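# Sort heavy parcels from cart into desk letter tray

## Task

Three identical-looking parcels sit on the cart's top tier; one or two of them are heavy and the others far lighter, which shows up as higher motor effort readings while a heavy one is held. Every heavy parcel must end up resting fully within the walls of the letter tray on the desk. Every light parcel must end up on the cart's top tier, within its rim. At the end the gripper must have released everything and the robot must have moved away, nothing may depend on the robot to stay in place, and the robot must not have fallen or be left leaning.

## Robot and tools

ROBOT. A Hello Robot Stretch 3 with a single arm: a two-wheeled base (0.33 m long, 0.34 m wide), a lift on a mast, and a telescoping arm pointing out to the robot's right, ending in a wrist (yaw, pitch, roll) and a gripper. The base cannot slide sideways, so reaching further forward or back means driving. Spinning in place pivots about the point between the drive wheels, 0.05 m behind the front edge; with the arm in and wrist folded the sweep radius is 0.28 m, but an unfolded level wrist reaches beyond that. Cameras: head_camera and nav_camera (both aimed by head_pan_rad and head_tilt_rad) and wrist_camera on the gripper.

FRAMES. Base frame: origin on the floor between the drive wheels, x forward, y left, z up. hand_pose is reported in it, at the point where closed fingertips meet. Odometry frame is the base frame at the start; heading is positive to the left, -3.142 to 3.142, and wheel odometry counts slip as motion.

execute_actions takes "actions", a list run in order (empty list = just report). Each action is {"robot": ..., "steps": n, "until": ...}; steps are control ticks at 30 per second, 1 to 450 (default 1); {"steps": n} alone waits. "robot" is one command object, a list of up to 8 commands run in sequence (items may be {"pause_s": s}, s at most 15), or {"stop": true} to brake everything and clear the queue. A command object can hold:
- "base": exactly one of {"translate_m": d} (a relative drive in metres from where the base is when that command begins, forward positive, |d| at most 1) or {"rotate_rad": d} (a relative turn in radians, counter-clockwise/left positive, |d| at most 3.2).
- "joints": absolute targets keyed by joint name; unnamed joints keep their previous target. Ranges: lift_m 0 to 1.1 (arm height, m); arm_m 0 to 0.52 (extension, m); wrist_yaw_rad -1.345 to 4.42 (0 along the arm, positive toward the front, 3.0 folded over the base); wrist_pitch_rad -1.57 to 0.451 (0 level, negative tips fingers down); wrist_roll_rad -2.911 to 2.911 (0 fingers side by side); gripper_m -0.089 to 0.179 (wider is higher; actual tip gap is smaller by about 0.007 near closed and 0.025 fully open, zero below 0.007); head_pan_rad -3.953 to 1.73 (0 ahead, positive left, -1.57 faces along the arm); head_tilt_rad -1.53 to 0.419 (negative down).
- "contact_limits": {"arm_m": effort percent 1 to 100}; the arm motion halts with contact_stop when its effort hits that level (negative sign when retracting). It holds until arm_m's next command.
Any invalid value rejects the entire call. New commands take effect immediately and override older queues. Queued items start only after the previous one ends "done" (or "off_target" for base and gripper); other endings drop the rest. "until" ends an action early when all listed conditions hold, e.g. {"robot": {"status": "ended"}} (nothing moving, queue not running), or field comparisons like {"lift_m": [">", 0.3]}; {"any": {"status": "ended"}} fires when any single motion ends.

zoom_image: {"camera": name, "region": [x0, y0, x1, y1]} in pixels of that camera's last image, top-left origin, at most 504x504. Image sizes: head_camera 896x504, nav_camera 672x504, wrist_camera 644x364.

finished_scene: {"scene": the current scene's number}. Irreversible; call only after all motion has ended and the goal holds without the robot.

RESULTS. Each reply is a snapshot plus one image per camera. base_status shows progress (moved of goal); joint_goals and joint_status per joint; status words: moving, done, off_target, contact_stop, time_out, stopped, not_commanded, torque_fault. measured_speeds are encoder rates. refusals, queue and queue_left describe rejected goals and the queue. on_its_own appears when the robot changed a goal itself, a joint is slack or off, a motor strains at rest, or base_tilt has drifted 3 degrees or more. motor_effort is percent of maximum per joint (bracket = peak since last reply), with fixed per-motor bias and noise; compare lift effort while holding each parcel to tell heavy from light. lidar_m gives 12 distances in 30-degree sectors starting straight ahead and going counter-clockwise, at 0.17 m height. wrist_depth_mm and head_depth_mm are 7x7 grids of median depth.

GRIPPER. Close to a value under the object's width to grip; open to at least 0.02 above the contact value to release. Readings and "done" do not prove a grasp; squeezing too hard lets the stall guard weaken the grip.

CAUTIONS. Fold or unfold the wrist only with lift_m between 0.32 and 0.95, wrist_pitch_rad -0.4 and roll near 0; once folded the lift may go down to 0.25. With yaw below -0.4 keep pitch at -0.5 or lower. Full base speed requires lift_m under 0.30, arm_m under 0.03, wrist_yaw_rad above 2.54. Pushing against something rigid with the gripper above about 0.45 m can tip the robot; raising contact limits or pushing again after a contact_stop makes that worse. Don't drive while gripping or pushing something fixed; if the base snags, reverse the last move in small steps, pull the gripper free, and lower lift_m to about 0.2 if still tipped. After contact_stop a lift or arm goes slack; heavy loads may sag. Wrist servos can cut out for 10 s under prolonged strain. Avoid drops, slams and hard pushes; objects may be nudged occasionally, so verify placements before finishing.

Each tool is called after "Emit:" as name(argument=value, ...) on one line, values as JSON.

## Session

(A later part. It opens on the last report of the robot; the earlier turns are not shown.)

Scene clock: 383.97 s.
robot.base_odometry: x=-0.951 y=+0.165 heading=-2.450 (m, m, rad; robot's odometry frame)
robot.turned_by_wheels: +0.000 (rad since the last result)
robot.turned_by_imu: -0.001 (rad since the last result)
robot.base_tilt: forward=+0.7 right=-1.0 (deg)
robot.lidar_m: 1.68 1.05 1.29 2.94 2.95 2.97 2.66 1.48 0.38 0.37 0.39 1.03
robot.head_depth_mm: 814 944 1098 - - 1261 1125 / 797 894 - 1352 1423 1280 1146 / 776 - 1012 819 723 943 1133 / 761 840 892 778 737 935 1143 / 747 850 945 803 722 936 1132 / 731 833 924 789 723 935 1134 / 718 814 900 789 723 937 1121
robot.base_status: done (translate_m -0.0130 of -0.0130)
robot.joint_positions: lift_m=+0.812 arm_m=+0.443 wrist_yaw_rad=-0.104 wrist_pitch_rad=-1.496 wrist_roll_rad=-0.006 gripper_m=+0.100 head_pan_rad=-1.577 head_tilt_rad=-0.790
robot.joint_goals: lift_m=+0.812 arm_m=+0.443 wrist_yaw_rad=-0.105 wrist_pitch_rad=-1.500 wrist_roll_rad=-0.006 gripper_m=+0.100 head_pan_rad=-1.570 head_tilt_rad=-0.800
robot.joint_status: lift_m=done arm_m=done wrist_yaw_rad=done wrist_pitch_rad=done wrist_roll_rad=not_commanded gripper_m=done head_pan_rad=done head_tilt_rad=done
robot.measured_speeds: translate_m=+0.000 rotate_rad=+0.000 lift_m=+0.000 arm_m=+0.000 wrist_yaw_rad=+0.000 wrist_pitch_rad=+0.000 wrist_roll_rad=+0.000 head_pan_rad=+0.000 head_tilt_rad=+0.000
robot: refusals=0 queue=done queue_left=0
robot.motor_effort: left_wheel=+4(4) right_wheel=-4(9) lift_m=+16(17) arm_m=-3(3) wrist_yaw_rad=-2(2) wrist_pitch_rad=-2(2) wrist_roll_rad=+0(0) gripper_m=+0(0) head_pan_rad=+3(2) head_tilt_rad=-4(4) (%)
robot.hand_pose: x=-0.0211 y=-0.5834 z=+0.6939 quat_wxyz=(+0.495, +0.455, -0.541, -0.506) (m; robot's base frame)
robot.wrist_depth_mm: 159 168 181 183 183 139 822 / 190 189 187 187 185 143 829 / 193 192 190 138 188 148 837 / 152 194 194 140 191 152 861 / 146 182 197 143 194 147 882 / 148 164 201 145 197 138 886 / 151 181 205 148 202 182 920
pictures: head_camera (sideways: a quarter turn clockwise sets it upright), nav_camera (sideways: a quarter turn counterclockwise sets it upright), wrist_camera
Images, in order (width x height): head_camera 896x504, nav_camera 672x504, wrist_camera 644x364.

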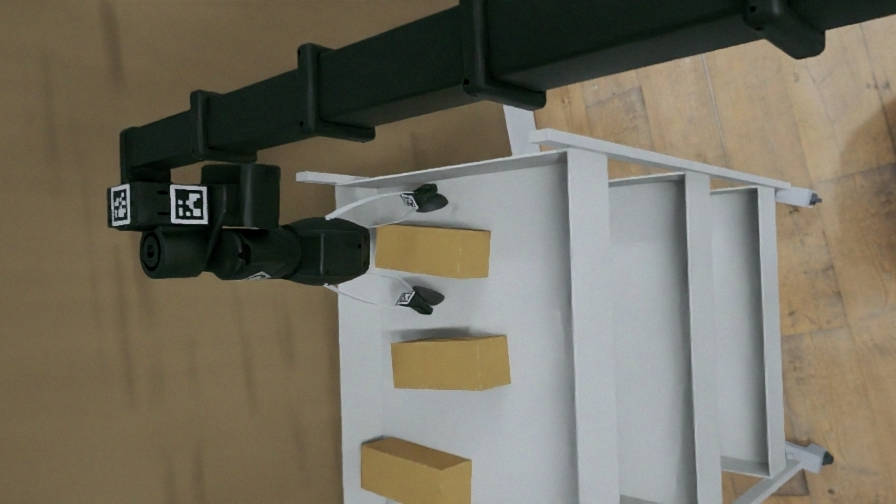

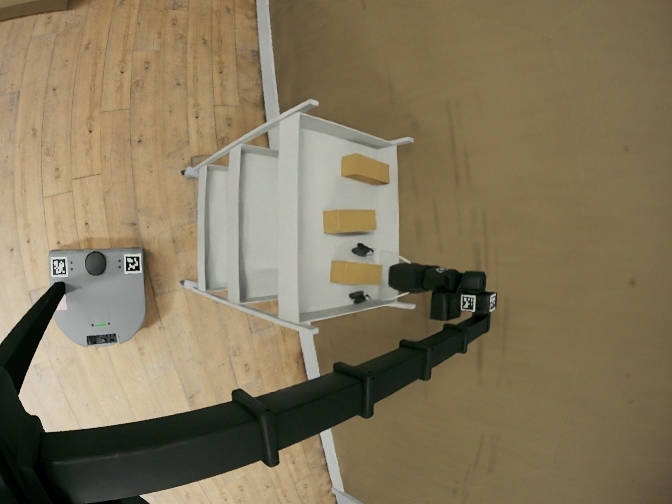

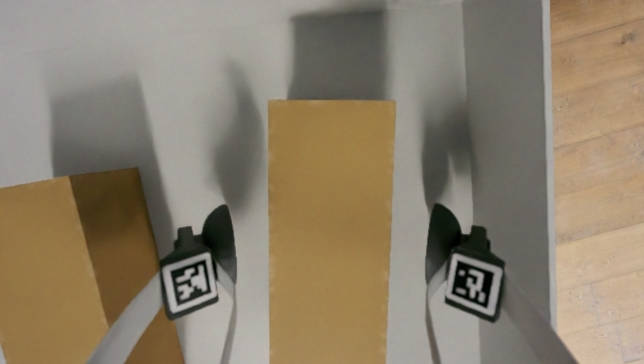

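Emit:
execute_actions(actions=[{"robot": {"joints": {"lift_m": 0.794}}, "steps": 100, "until": {"robot": {"status": "ended"}}}])

Scene clock: 424.30 s.
robot.base_odometry: x=-0.951 y=+0.165 heading=-2.450 (m, m, rad; robot's odometry frame)
robot.turned_by_wheels: +0.000 (rad since the last result)
robot.turned_by_imu: +0.000 (rad since the last result)
robot.base_tilt: forward=+0.7 right=-0.9 (deg)
robot.lidar_m: 1.69 1.05 1.29 2.93 2.95 2.98 2.65 1.48 0.38 0.38 0.39 1.04
robot.head_depth_mm: 817 943 1105 1315 - - 1119 / 797 904 - 1358 1418 1283 1148 / 782 - 1021 819 724 949 1130 / 764 840 - 782 738 938 1148 / 747 855 950 803 721 937 1134 / 732 835 926 788 722 936 1132 / 719 815 905 789 723 936 1122
robot.base_status: done (translate_m -0.0130 of -0.0130)
robot.joint_positions: lift_m=+0.796 arm_m=+0.443 wrist_yaw_rad=-0.104 wrist_pitch_rad=-1.498 wrist_roll_rad=-0.006 gripper_m=+0.100 head_pan_rad=-1.577 head_tilt_rad=-0.790
robot.joint_goals: lift_m=+0.796 arm_m=+0.443 wrist_yaw_rad=-0.105 wrist_pitch_rad=-1.500 wrist_roll_rad=-0.006 gripper_m=+0.100 head_pan_rad=-1.570 head_tilt_rad=-0.800
robot.joint_status: lift_m=contact_stop arm_m=done wrist_yaw_rad=done wrist_pitch_rad=done wrist_roll_rad=not_commanded gripper_m=done head_pan_rad=done head_tilt_rad=done
robot.measured_speeds: translate_m=+0.000 rotate_rad=+0.000 lift_m=+0.002 arm_m=+0.000 wrist_yaw_rad=+0.000 wrist_pitch_rad=+0.000 wrist_roll_rad=+0.000 head_pan_rad=+0.000 head_tilt_rad=+0.000
robot: refusals=0 queue=dropped queue_left=0
robot.on_its_own: lift_m is slack since a contact_stop, until your next command for it
robot.motor_effort: left_wheel=+3(3) right_wheel=-2(4) lift_m=+21(19) arm_m=-3(3) wrist_yaw_rad=-2(2) wrist_pitch_rad=-1(2) wrist_roll_rad=+0(0) gripper_m=-2(3) head_pan_rad=+2(2) head_tilt_rad=-3(6) (%)
robot.hand_pose: x=-0.0211 y=-0.5828 z=+0.6775 quat_wxyz=(+0.494, +0.456, -0.540, -0.507) (m; robot's base frame)
robot.wrist_depth_mm: 159 168 171 169 168 141 798 / 176 175 173 172 171 144 811 / 178 178 176 124 173 149 835 / 151 180 179 126 176 153 847 / 139 180 183 128 179 147 854 / 134 158 185 130 182 135 865 / 136 180 190 133 186 184 896
pictures: head_camera (sideways: a quarter turn clockwise sets it upright), nav_camera (sideways: a quarter turn counterclockwise sets it upright), wrist_camera
Images, in order (width x height): head_camera 896x504, nav_camera 672x504, wrist_camera 644x364.

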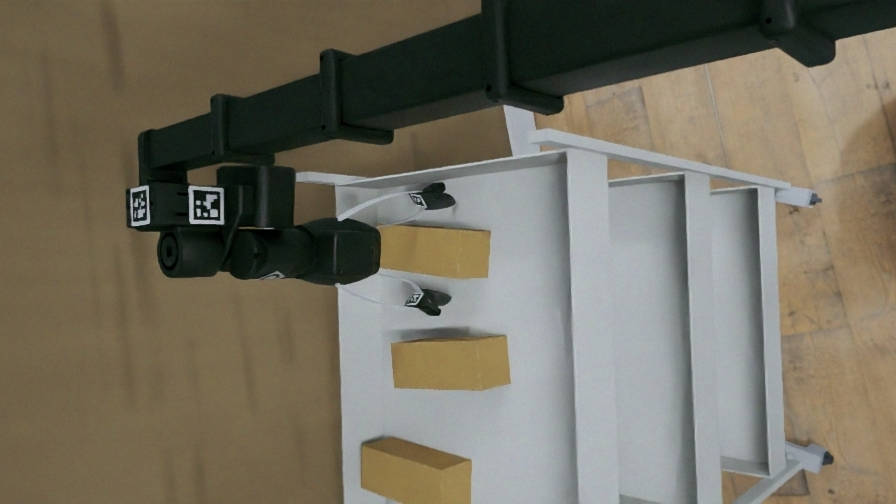

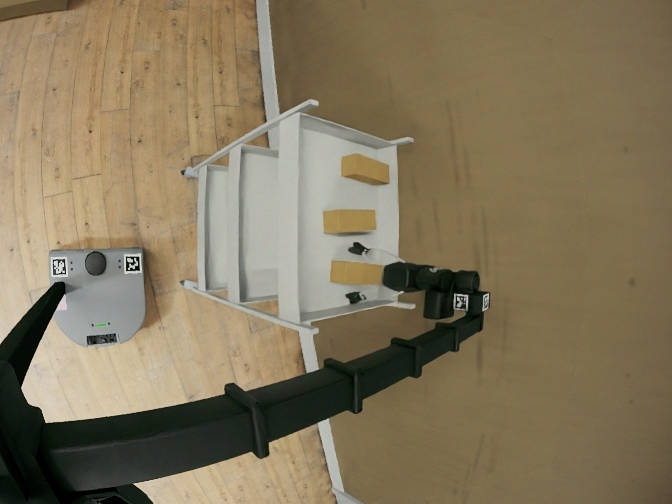

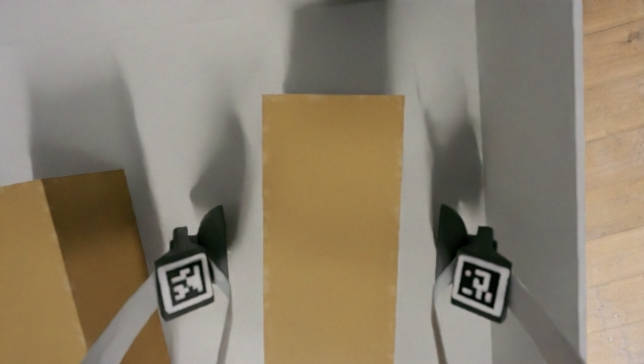

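Emit:
execute_actions(actions=[{"robot": [{"joints": {"lift_m": 0.806}}, {"joints": {"gripper_m": 0.0}}, {"joints": {"lift_m": 0.84}}], "steps": 300, "until": {"robot": {"status": "ended"}}}])

Scene clock: 437.33 s.
robot.base_odometry: x=-0.951 y=+0.165 heading=-2.450 (m, m, rad; robot's odometry frame)
robot.turned_by_wheels: +0.000 (rad since the last result)
robot.turned_by_imu: -0.001 (rad since the last result)
robot.base_tilt: forward=+0.8 right=-0.7 (deg)
robot.lidar_m: 1.69 1.05 1.29 2.94 2.96 2.98 2.66 1.48 0.38 0.37 0.39 1.04
robot.head_depth_mm: 814 940 1099 - - 1266 1126 / 790 - 1099 1324 1429 1280 1146 / 760 - 999 819 724 942 1132 / 755 - 794 768 736 936 1145 / 749 855 947 802 722 935 1131 / 731 832 926 790 722 935 1132 / 718 814 902 788 721 937 1120
robot.base_status: done (translate_m -0.0130 of -0.0130)
robot.joint_positions: lift_m=+0.839 arm_m=+0.443 wrist_yaw_rad=-0.104 wrist_pitch_rad=-1.497 wrist_roll_rad=-0.006 gripper_m=+0.001 head_pan_rad=-1.577 head_tilt_rad=-0.790
robot.joint_goals: lift_m=+0.840 arm_m=+0.443 wrist_yaw_rad=-0.105 wrist_pitch_rad=-1.500 wrist_roll_rad=-0.006 gripper_m=+0.000 head_pan_rad=-1.570 head_tilt_rad=-0.800
robot.joint_status: lift_m=done arm_m=done wrist_yaw_rad=done wrist_pitch_rad=done wrist_roll_rad=not_commanded gripper_m=done head_pan_rad=done head_tilt_rad=done
robot.measured_speeds: translate_m=+0.000 rotate_rad=+0.000 lift_m=+0.000 arm_m=+0.000 wrist_yaw_rad=+0.000 wrist_pitch_rad=+0.000 wrist_roll_rad=+0.000 head_pan_rad=+0.000 head_tilt_rad=+0.000
robot: refusals=0 queue=done queue_left=0
robot.motor_effort: left_wheel=+3(3) right_wheel=-3(3) lift_m=+40(42) arm_m=-3(3) wrist_yaw_rad=-1(1) wrist_pitch_rad=-1(2) wrist_roll_rad=+0(0) gripper_m=-22(100) head_pan_rad=+2(2) head_tilt_rad=-3(4) (%)
robot.hand_pose: x=-0.0211 y=-0.5830 z=+0.7207 quat_wxyz=(+0.494, +0.455, -0.540, -0.506) (m; robot's base frame)
robot.wrist_depth_mm: 171 170 183 197 206 176 833 / 216 215 214 211 210 184 860 / 220 218 217 128 213 190 872 / 172 204 221 130 217 197 898 / 173 185 224 132 220 206 907 / 177 177 - 134 134 211 912 / 181 180 233 137 231 227 947
pictures: head_camera (sideways: a quarter turn clockwise sets it upright), nav_camera (sideways: a quarter turn counterclockwise sets it upright), wrist_camera
Images, in order (width x height): head_camera 896x504, nav_camera 672x504, wrist_camera 644x364.

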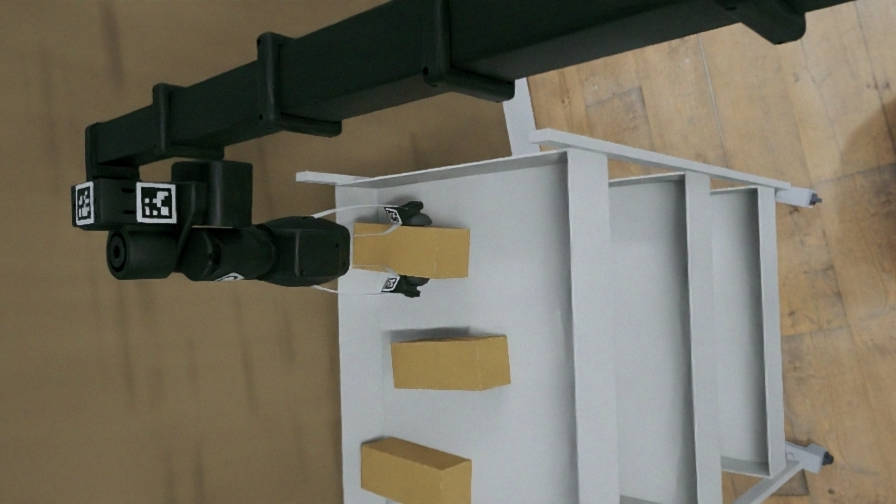

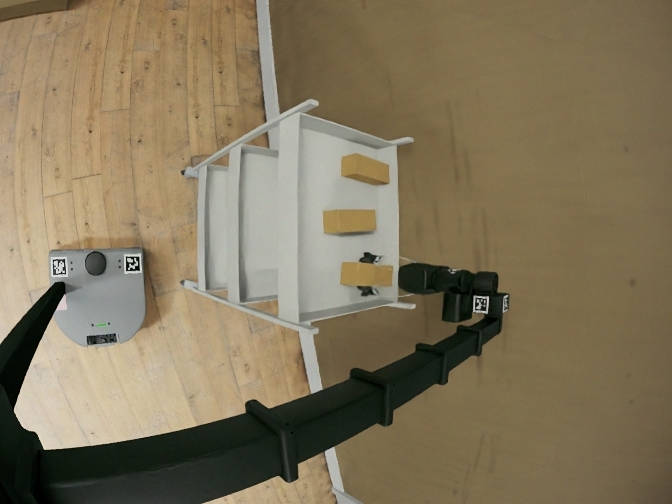

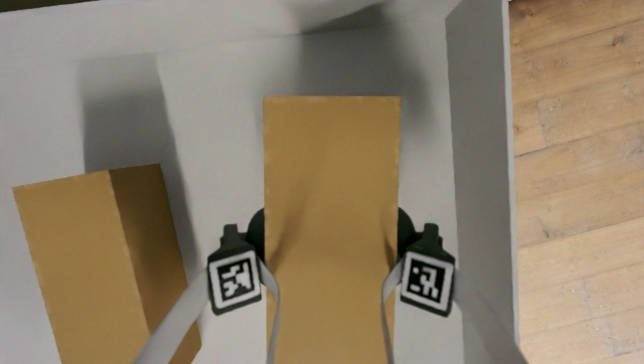

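Emit:
execute_actions(actions=[])

Scene clock: 448.80 s.
robot.base_odometry: x=-0.951 y=+0.165 heading=-2.450 (m, m, rad; robot's odometry frame)
robot.turned_by_wheels: +0.000 (rad since the last result)
robot.turned_by_imu: +0.000 (rad since the last result)
robot.base_tilt: forward=+0.7 right=-0.7 (deg)
robot.lidar_m: 1.68 1.05 1.29 2.94 2.95 2.97 2.65 1.48 0.38 0.37 0.39 1.04
robot.head_depth_mm: 816 941 1098 - - 1269 1125 / 789 - 1103 1319 1427 1279 1143 / 763 - 1004 820 723 945 1132 / 756 - 793 767 736 935 1144 / 748 851 945 802 723 937 1132 / 732 834 924 788 722 939 1131 / 717 814 903 789 723 937 1121
robot.base_status: done (translate_m -0.0130 of -0.0130)
robot.joint_positions: lift_m=+0.839 arm_m=+0.443 wrist_yaw_rad=-0.104 wrist_pitch_rad=-1.497 wrist_roll_rad=-0.006 gripper_m=+0.001 head_pan_rad=-1.577 head_tilt_rad=-0.790
robot.joint_goals: lift_m=+0.840 arm_m=+0.443 wrist_yaw_rad=-0.105 wrist_pitch_rad=-1.500 wrist_roll_rad=-0.006 gripper_m=+0.000 head_pan_rad=-1.570 head_tilt_rad=-0.800
robot.joint_status: lift_m=done arm_m=done wrist_yaw_rad=done wrist_pitch_rad=done wrist_roll_rad=not_commanded gripper_m=done head_pan_rad=done head_tilt_rad=done
robot.measured_speeds: translate_m=+0.000 rotate_rad=+0.000 lift_m=+0.000 arm_m=+0.000 wrist_yaw_rad=+0.000 wrist_pitch_rad=+0.000 wrist_roll_rad=+0.000 head_pan_rad=+0.000 head_tilt_rad=+0.000
robot: refusals=0 queue=done queue_left=0
robot.motor_effort: left_wheel=+2(3) right_wheel=-3(2) lift_m=+40(40) arm_m=-3(3) wrist_yaw_rad=-1(1) wrist_pitch_rad=-1(2) wrist_roll_rad=+0(0) gripper_m=-23(22) head_pan_rad=+2(3) head_tilt_rad=-3(5) (%)
robot.hand_pose: x=-0.0211 y=-0.5830 z=+0.7207 quat_wxyz=(+0.494, +0.455, -0.540, -0.506) (m; robot's base frame)
robot.wrist_depth_mm: 171 169 183 197 206 176 845 / 216 214 212 211 210 183 846 / 220 219 217 128 213 190 876 / 172 205 220 130 218 198 895 / 173 184 224 133 221 205 900 / 177 177 - 134 134 212 918 / 181 180 233 137 230 226 929
pictures: head_camera (sideways: a quarter turn clockwise sets it upright), nav_camera (sideways: a quarter turn counterclockwise sets it upright), wrist_camera
Images, in order (width x height): head_camera 896x504, nav_camera 672x504, wrist_camera 644x364.

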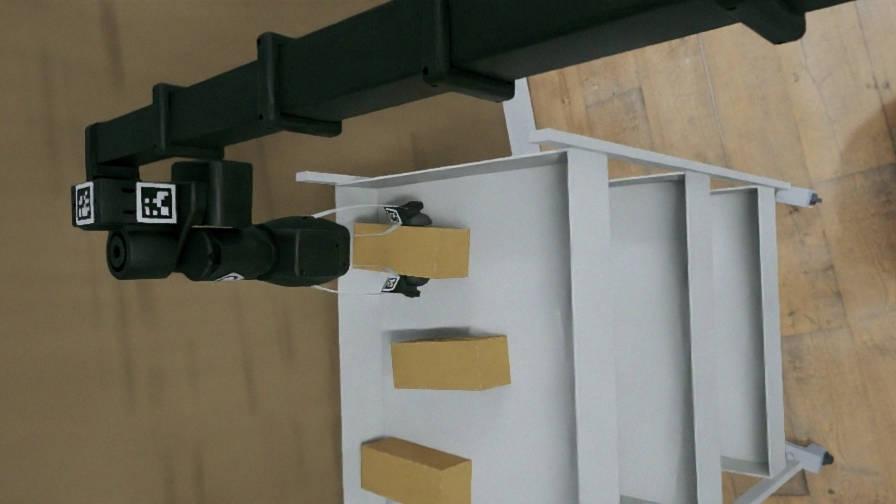

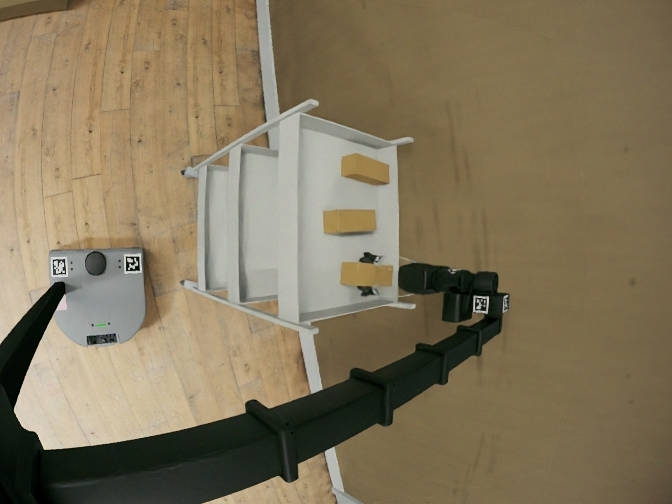

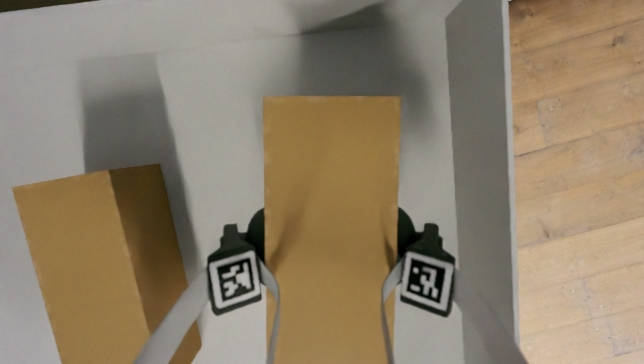

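Emit:
execute_actions(actions=[{"robot": [{"joints": {"lift_m": 0.805}}, {"joints": {"gripper_m": 0.10}}, {"joints": {"lift_m": 0.865}}], "steps": 300, "until": {"robot": {"status": "ended"}}}])

Emit:
execute_actions(actions=[{"robot": {"base": {"translate_m": 0.129}, "joints": {"arm_m": 0.421, "wrist_yaw_rad": 0.055}}, "steps": 300, "until": {"robot": {"status": "ended"}}}])

Scene clock: 516.50 s.
robot.base_odometry: x=-0.951 y=+0.165 heading=-2.450 (m, m, rad; robot's odometry frame)
robot.turned_by_wheels: +0.000 (rad since the last result)
robot.turned_by_imu: -0.001 (rad since the last result)
robot.base_tilt: forward=+0.7 right=-0.8 (deg)
robot.lidar_m: 1.68 1.05 1.29 2.94 2.95 2.97 2.66 1.48 0.38 0.38 0.39 1.03
robot.head_depth_mm: 815 925 - - 1428 1282 1145 / 778 - 1110 1329 1424 1281 1144 / 749 942 999 820 724 941 1131 / 742 - 870 784 737 934 1145 / 747 852 951 803 721 937 1131 / 732 833 926 789 723 939 1130 / 717 815 901 790 721 934 1122
robot.base_status: done (translate_m -0.0130 of -0.0130)
robot.joint_positions: lift_m=+0.865 arm_m=+0.443 wrist_yaw_rad=-0.104 wrist_pitch_rad=-1.497 wrist_roll_rad=-0.006 gripper_m=+0.100 head_pan_rad=-1.577 head_tilt_rad=-0.790
robot.joint_goals: lift_m=+0.865 arm_m=+0.443 wrist_yaw_rad=-0.105 wrist_pitch_rad=-1.500 wrist_roll_rad=-0.006 gripper_m=+0.100 head_pan_rad=-1.570 head_tilt_rad=-0.800
robot.joint_status: lift_m=done arm_m=done wrist_yaw_rad=done wrist_pitch_rad=done wrist_roll_rad=not_commanded gripper_m=done head_pan_rad=done head_tilt_rad=done
robot.measured_speeds: translate_m=+0.000 rotate_rad=+0.000 lift_m=+0.000 arm_m=+0.000 wrist_yaw_rad=+0.000 wrist_pitch_rad=+0.000 wrist_roll_rad=+0.000 head_pan_rad=+0.000 head_tilt_rad=+0.000
robot: refusals=0 queue=done queue_left=0
robot.motor_effort: left_wheel=+2(2) right_wheel=-3(3) lift_m=+36(35) arm_m=-3(3) wrist_yaw_rad=-2(2) wrist_pitch_rad=-1(2) wrist_roll_rad=+0(0) gripper_m=+0(96) head_pan_rad=+3(2) head_tilt_rad=-3(4) (%)
robot.hand_pose: x=-0.0211 y=-0.5829 z=+0.7459 quat_wxyz=(+0.494, +0.456, -0.540, -0.506) (m; robot's base frame)
robot.wrist_depth_mm: 364 203 199 197 206 871 861 / 242 241 239 237 235 884 892 / 246 244 244 191 239 907 898 / 250 206 248 193 244 931 919 / 255 200 251 197 249 932 924 / 261 203 258 201 254 954 946 / 265 207 261 261 260 226 962
pictures: head_camera (sideways: a quarter turn clockwise sets it upright), nav_camera (sideways: a quarter turn counterclockwise sets it upright), wrist_camera
Images, in order (width x height): head_camera 896x504, nav_camera 672x504, wrist_camera 644x364.

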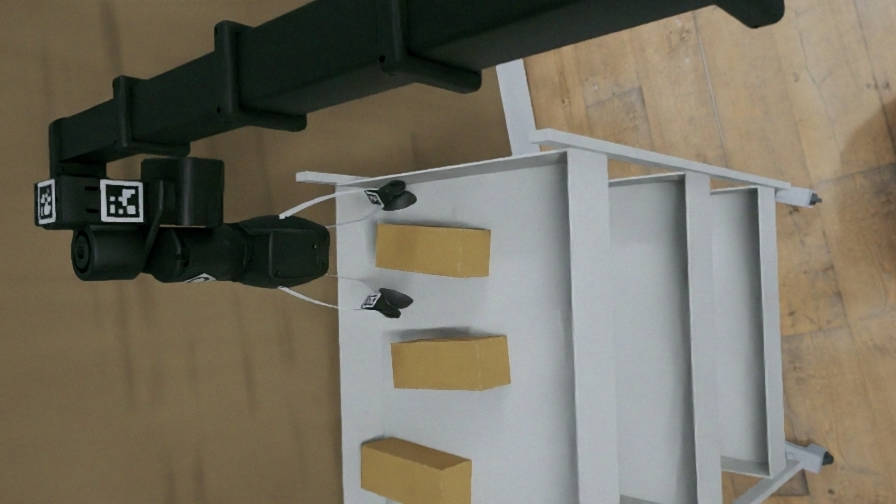

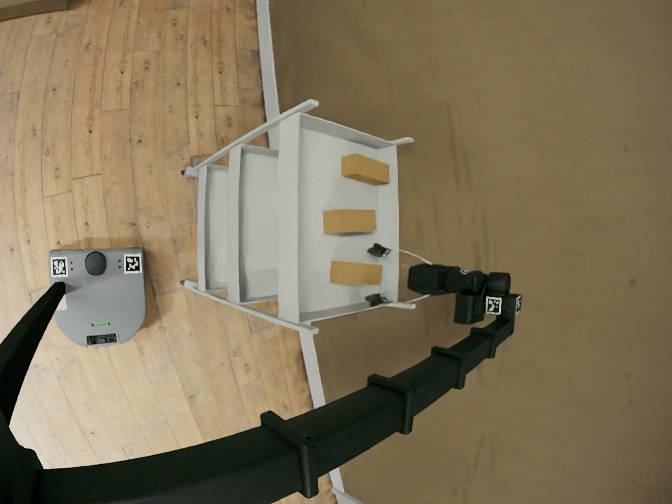

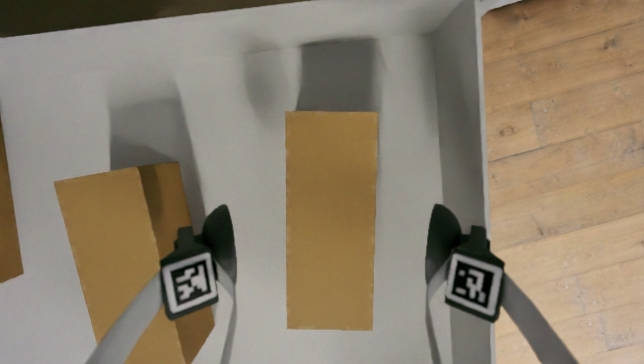

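Scene clock: 519.10 s.
robot.base_odometry: x=-1.050 y=+0.083 heading=-2.450 (m, m, rad; robot's odometry frame)
robot.turned_by_wheels: +0.000 (rad since the last result)
robot.turned_by_imu: -0.001 (rad since the last result)
robot.base_tilt: forward=+0.6 right=-0.9 (deg)
robot.lidar_m: 1.55 0.93 1.13 2.95 2.97 3.11 2.78 1.44 0.39 0.38 0.39 1.01
robot.head_depth_mm: 793 895 - - 727 1256 1147 / 761 - 877 784 734 934 1126 / 729 - 949 801 736 932 1147 / 728 - 871 767 737 934 1145 / 726 829 914 801 737 936 1129 / 712 809 900 788 723 916 1128 / 699 793 907 1040 712 1264 1149
robot.base_status: done (translate_m +0.1290 of +0.1290)
robot.joint_positions: lift_m=+0.865 arm_m=+0.421 wrist_yaw_rad=+0.052 wrist_pitch_rad=-1.497 wrist_roll_rad=-0.006 gripper_m=+0.100 head_pan_rad=-1.577 head_tilt_rad=-0.790
robot.joint_goals: lift_m=+0.865 arm_m=+0.421 wrist_yaw_rad=+0.055 wrist_pitch_rad=-1.500 wrist_roll_rad=-0.006 gripper_m=+0.100 head_pan_rad=-1.570 head_tilt_rad=-0.800
robot.joint_status: lift_m=done arm_m=done wrist_yaw_rad=done wrist_pitch_rad=done wrist_roll_rad=not_commanded gripper_m=done head_pan_rad=done head_tilt_rad=done
robot.measured_speeds: translate_m=+0.000 rotate_rad=+0.000 lift_m=+0.000 arm_m=+0.000 wrist_yaw_rad=+0.000 wrist_pitch_rad=+0.000 wrist_roll_rad=+0.000 head_pan_rad=+0.000 head_tilt_rad=+0.000
robot: refusals=0 queue=done queue_left=0
robot.motor_effort: left_wheel=+2(5) right_wheel=-3(5) lift_m=+36(36) arm_m=-3(3) wrist_yaw_rad=+4(2) wrist_pitch_rad=-1(1) wrist_roll_rad=+0(0) gripper_m=+0(1) head_pan_rad=+3(2) head_tilt_rad=-4(4) (%)
robot.hand_pose: x=-0.0219 y=-0.5609 z=+0.7459 quat_wxyz=(+0.532, +0.496, -0.503, -0.467) (m; robot's base frame)
robot.wrist_depth_mm: 188 186 235 233 231 230 228 / 191 190 239 238 236 234 232 / 194 194 243 190 240 210 187 / 198 197 248 194 244 200 191 / 254 254 251 197 249 195 228 / 259 260 257 200 253 197 237 / 264 264 262 261 259 257 253
pictures: head_camera (sideways: a quarter turn clockwise sets it upright), nav_camera (sideways: a quarter turn counterclockwise sets it upright), wrist_camera
Images, in order (width x height): head_camera 896x504, nav_camera 672x504, wrist_camera 644x364.

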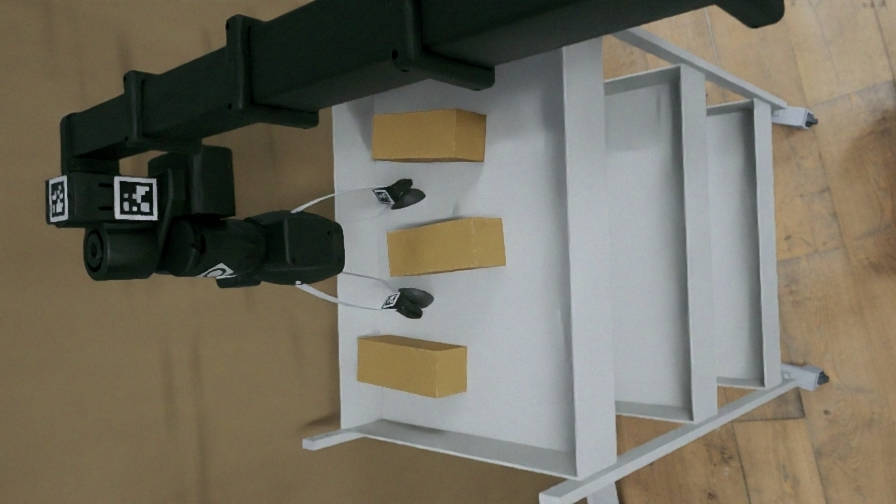

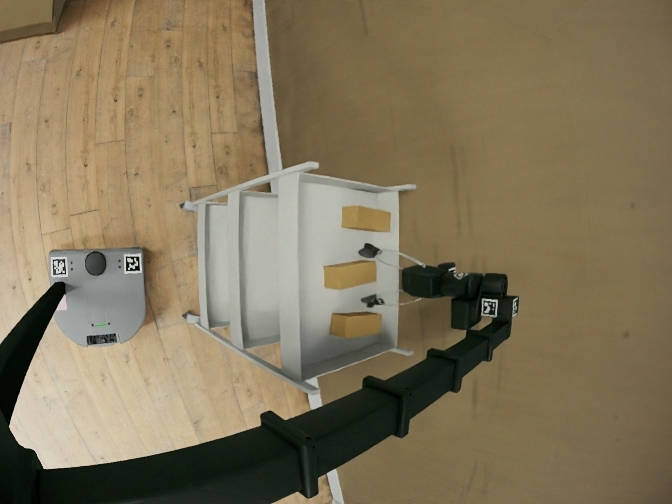

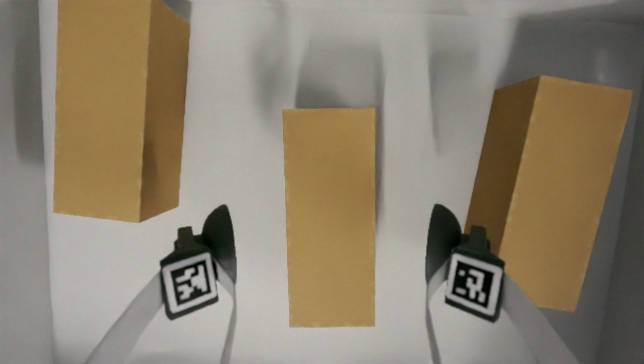

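Emit:
execute_actions(actions=[{"robot": [{"joints": {"lift_m": 0.806}}, {"joints": {"gripper_m": 0.0}}, {"joints": {"lift_m": 0.835}}], "steps": 300, "until": {"robot": {"status": "ended"}}}])

Scene clock: 529.50 s.
robot.base_odometry: x=-1.050 y=+0.083 heading=-2.450 (m, m, rad; robot's odometry frame)
robot.turned_by_wheels: +0.000 (rad since the last result)
robot.turned_by_imu: -0.001 (rad since the last result)
robot.base_tilt: forward=+0.7 right=-0.8 (deg)
robot.lidar_m: 1.56 0.93 1.13 2.96 2.96 3.10 2.78 1.44 0.39 0.38 0.39 1.01
robot.head_depth_mm: 793 916 1068 - - 1237 1130 / 772 - - 781 734 933 1129 / 749 - 964 799 735 932 1143 / 739 - - 742 735 934 1143 / 727 829 911 803 736 935 1124 / 712 810 899 788 722 918 1131 / 698 792 908 1044 710 1264 1149
robot.base_status: done (translate_m +0.1290 of +0.1290)
robot.joint_positions: lift_m=+0.834 arm_m=+0.421 wrist_yaw_rad=+0.052 wrist_pitch_rad=-1.497 wrist_roll_rad=-0.006 gripper_m=+0.001 head_pan_rad=-1.577 head_tilt_rad=-0.790
robot.joint_goals: lift_m=+0.835 arm_m=+0.421 wrist_yaw_rad=+0.055 wrist_pitch_rad=-1.500 wrist_roll_rad=-0.006 gripper_m=+0.000 head_pan_rad=-1.570 head_tilt_rad=-0.800
robot.joint_status: lift_m=done arm_m=done wrist_yaw_rad=done wrist_pitch_rad=done wrist_roll_rad=not_commanded gripper_m=done head_pan_rad=done head_tilt_rad=done
robot.measured_speeds: translate_m=+0.000 rotate_rad=+0.000 lift_m=+0.000 arm_m=+0.000 wrist_yaw_rad=+0.000 wrist_pitch_rad=+0.000 wrist_roll_rad=+0.000 head_pan_rad=+0.000 head_tilt_rad=+0.000
robot: refusals=0 queue=done queue_left=0
robot.motor_effort: left_wheel=+3(2) right_wheel=-3(3) lift_m=+38(42) arm_m=-3(3) wrist_yaw_rad=+4(4) wrist_pitch_rad=-1(1) wrist_roll_rad=+0(0) gripper_m=-23(100) head_pan_rad=+2(3) head_tilt_rad=-3(4) (%)
robot.hand_pose: x=-0.0219 y=-0.5609 z=+0.7159 quat_wxyz=(+0.532, +0.496, -0.503, -0.467) (m; robot's base frame)
robot.wrist_depth_mm: 157 175 206 204 202 201 200 / 159 180 209 208 206 204 155 / 162 187 212 128 209 207 157 / 165 193 217 130 213 201 159 / 225 222 220 132 216 192 162 / 228 227 - 135 135 177 165 / 233 232 231 137 225 224 223
pictures: head_camera (sideways: a quarter turn clockwise sets it upright), nav_camera (sideways: a quarter turn counterclockwise sets it upright), wrist_camera
Images, in order (width x height): head_camera 896x504, nav_camera 672x504, wrist_camera 644x364.

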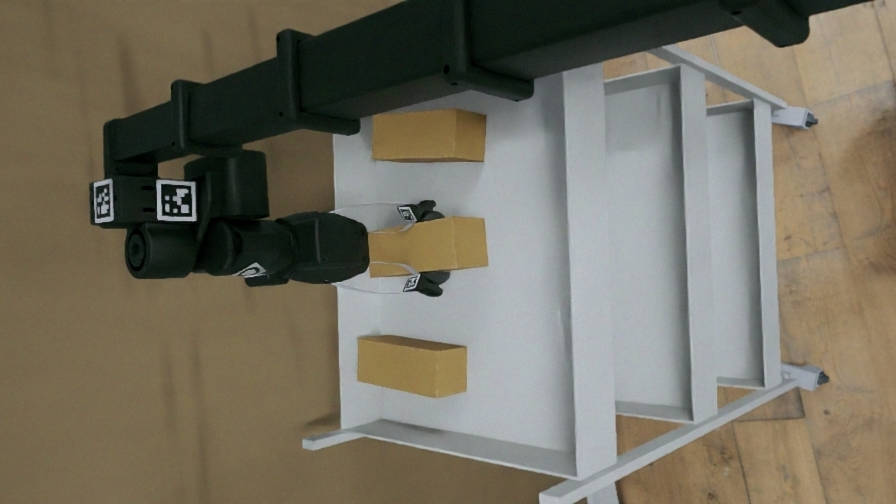

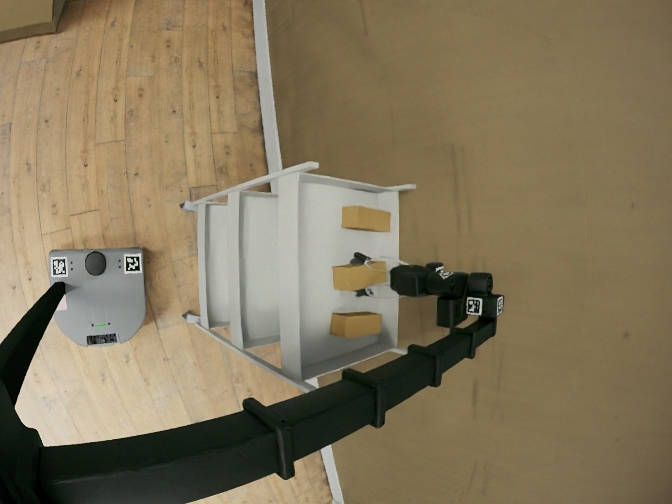

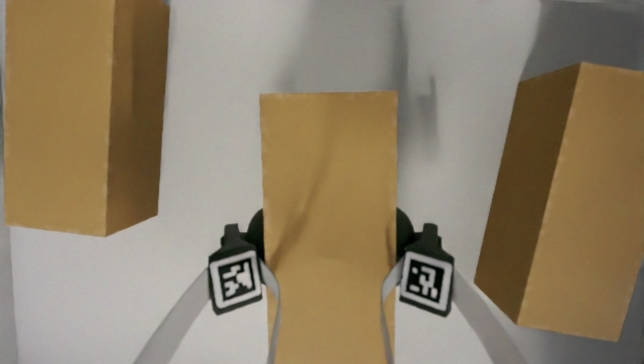

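Emit:
execute_actions(actions=[])

Scene clock: 532.73 s.
robot.base_odometry: x=-1.050 y=+0.083 heading=-2.450 (m, m, rad; robot's odometry frame)
robot.turned_by_wheels: +0.000 (rad since the last result)
robot.turned_by_imu: +0.000 (rad since the last result)
robot.base_tilt: forward=+0.7 right=-0.8 (deg)
robot.lidar_m: 1.56 0.93 1.13 2.96 2.98 3.09 2.79 1.44 0.39 0.38 0.39 1.01
robot.head_depth_mm: 793 916 1071 - - 1236 1128 / 772 - - 782 735 935 1129 / 751 - 962 802 734 932 1146 / 739 - - 743 736 936 1145 / 727 829 913 802 736 935 1131 / 712 810 900 790 723 920 1130 / 699 792 907 1037 710 1264 1145
robot.base_status: done (translate_m +0.1290 of +0.1290)
robot.joint_positions: lift_m=+0.834 arm_m=+0.421 wrist_yaw_rad=+0.052 wrist_pitch_rad=-1.497 wrist_roll_rad=-0.006 gripper_m=+0.001 head_pan_rad=-1.577 head_tilt_rad=-0.790
robot.joint_goals: lift_m=+0.835 arm_m=+0.421 wrist_yaw_rad=+0.055 wrist_pitch_rad=-1.500 wrist_roll_rad=-0.006 gripper_m=+0.000 head_pan_rad=-1.570 head_tilt_rad=-0.800
robot.joint_status: lift_m=done arm_m=done wrist_yaw_rad=done wrist_pitch_rad=done wrist_roll_rad=not_commanded gripper_m=done head_pan_rad=done head_tilt_rad=done
robot.measured_speeds: translate_m=+0.000 rotate_rad=+0.000 lift_m=+0.000 arm_m=+0.000 wrist_yaw_rad=+0.000 wrist_pitch_rad=+0.000 wrist_roll_rad=+0.000 head_pan_rad=+0.000 head_tilt_rad=+0.000
robot: refusals=0 queue=done queue_left=0
robot.motor_effort: left_wheel=+3(2) right_wheel=-3(3) lift_m=+37(37) arm_m=-3(3) wrist_yaw_rad=+4(4) wrist_pitch_rad=-1(1) wrist_roll_rad=+0(0) gripper_m=-23(23) head_pan_rad=+2(3) head_tilt_rad=-3(4) (%)
robot.hand_pose: x=-0.0219 y=-0.5609 z=+0.7159 quat_wxyz=(+0.532, +0.496, -0.503, -0.467) (m; robot's base frame)
robot.wrist_depth_mm: 157 175 205 204 203 202 200 / 159 180 209 207 206 205 155 / 162 186 213 128 209 208 157 / 165 193 216 130 213 201 159 / 225 221 220 132 216 192 162 / 228 227 - 135 135 177 165 / 232 231 229 137 225 224 222
pictures: head_camera (sideways: a quarter turn clockwise sets it upright), nav_camera (sideways: a quarter turn counterclockwise sets it upright), wrist_camera
Images, in order (width x height): head_camera 896x504, nav_camera 672x504, wrist_camera 644x364.

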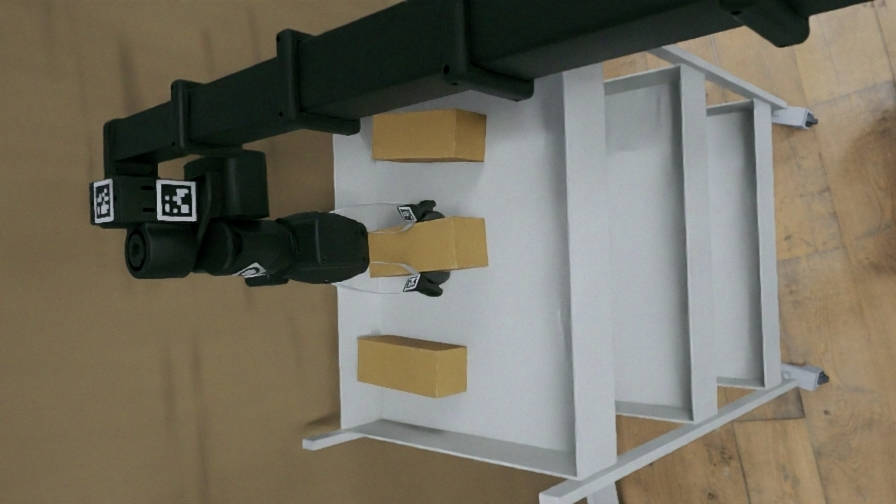

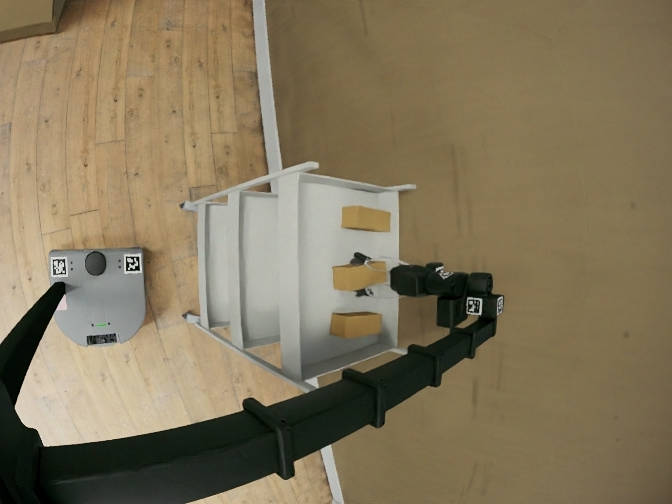

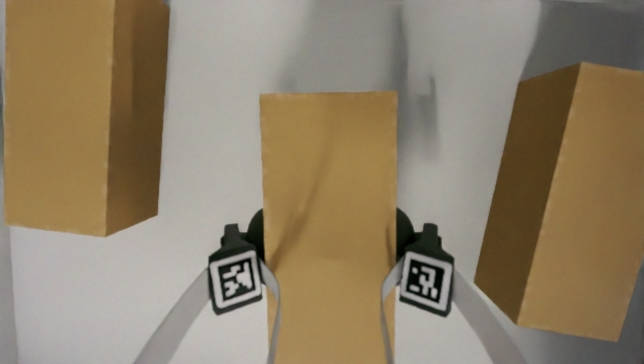

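Emit:
execute_actions(actions=[{"robot": [{"joints": {"lift_m": 0.805}}, {"joints": {"gripper_m": 0.10}}, {"joints": {"lift_m": 0.865}}, {"base": {"translate_m": 0.137}, "joints": {"arm_m": 0.48, "wrist_yaw_rad": -0.053}}], "steps": 400, "until": {"robot": {"status": "ended"}}}])

Scene clock: 592.50 s.
robot.base_odometry: x=-1.155 y=-0.005 heading=-2.450 (m, m, rad; robot's odometry frame)
robot.turned_by_wheels: +0.000 (rad since the last result)
robot.turned_by_imu: -0.001 (rad since the last result)
robot.base_tilt: forward=+0.7 right=-0.9 (deg)
robot.lidar_m: 1.42 0.80 0.96 1.94 2.99 3.24 2.93 0.52 0.39 0.37 0.80 0.98
robot.head_depth_mm: 768 869 - - 742 1053 1136 / 736 - 898 767 736 931 1144 / 709 876 934 801 736 933 1143 / 693 - 870 788 736 935 1147 / 703 805 908 1029 737 1242 1129 / 690 786 910 1087 1353 1283 1149 / 676 768 887 1054 1302 1280 1149
robot.base_status: done (translate_m +0.1370 of +0.1370)
robot.joint_positions: lift_m=+0.865 arm_m=+0.480 wrist_yaw_rad=-0.050 wrist_pitch_rad=-1.497 wrist_roll_rad=-0.006 gripper_m=+0.100 head_pan_rad=-1.577 head_tilt_rad=-0.790
robot.joint_goals: lift_m=+0.865 arm_m=+0.480 wrist_yaw_rad=-0.053 wrist_pitch_rad=-1.500 wrist_roll_rad=-0.006 gripper_m=+0.100 head_pan_rad=-1.570 head_tilt_rad=-0.800
robot.joint_status: lift_m=done arm_m=done wrist_yaw_rad=done wrist_pitch_rad=done wrist_roll_rad=not_commanded gripper_m=done head_pan_rad=done head_tilt_rad=done
robot.measured_speeds: translate_m=+0.000 rotate_rad=+0.000 lift_m=+0.000 arm_m=+0.000 wrist_yaw_rad=+0.000 wrist_pitch_rad=+0.000 wrist_roll_rad=+0.000 head_pan_rad=+0.000 head_tilt_rad=+0.000
robot: refusals=0 queue=done queue_left=0
robot.motor_effort: left_wheel=+2(6) right_wheel=-2(5) lift_m=+36(42) arm_m=+0(1) wrist_yaw_rad=-3(5) wrist_pitch_rad=-1(1) wrist_roll_rad=+0(0) gripper_m=+0(100) head_pan_rad=+2(2) head_tilt_rad=-5(4) (%)
robot.hand_pose: x=-0.0214 y=-0.6195 z=+0.7459 quat_wxyz=(+0.507, +0.470, -0.528, -0.493) (m; robot's base frame)
robot.wrist_depth_mm: 260 281 349 411 505 659 831 / 372 155 235 240 231 235 227 / 628 762 241 189 240 239 237 / 954 949 246 193 244 241 240 / 979 979 252 196 248 195 194 / - 995 255 200 252 197 198 / - 984 261 261 258 246 201
pictures: head_camera (sideways: a quarter turn clockwise sets it upright), nav_camera (sideways: a quarter turn counterclockwise sets it upright), wrist_camera
Images, in order (width x height): head_camera 896x504, nav_camera 672x504, wrist_camera 644x364.

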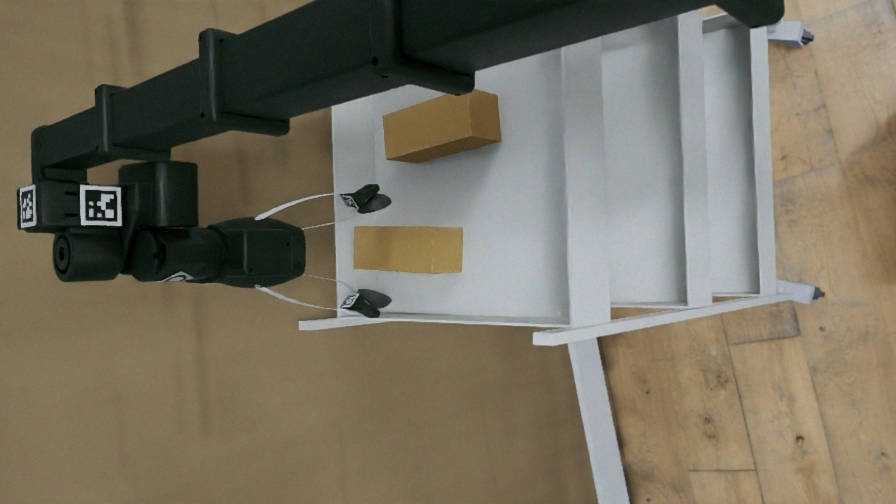

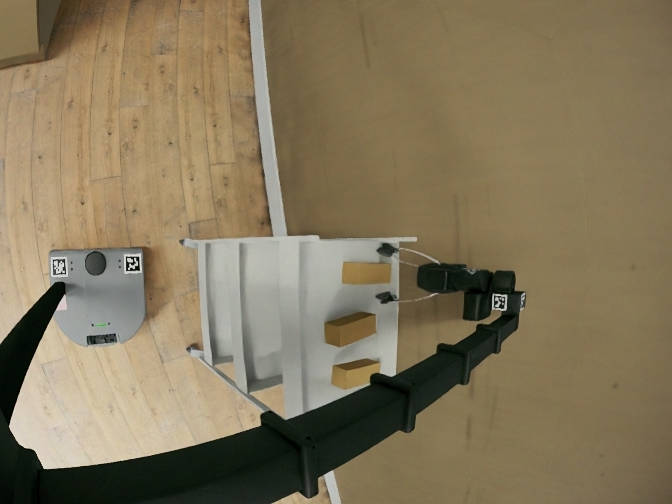

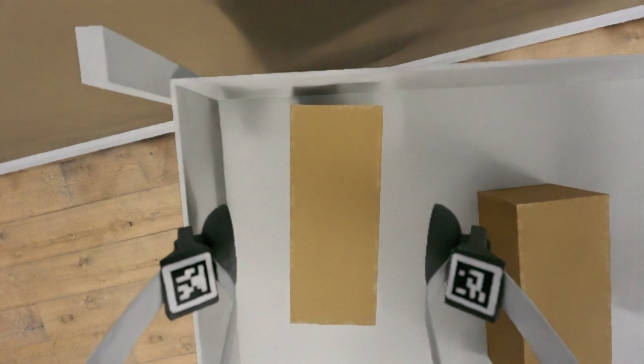

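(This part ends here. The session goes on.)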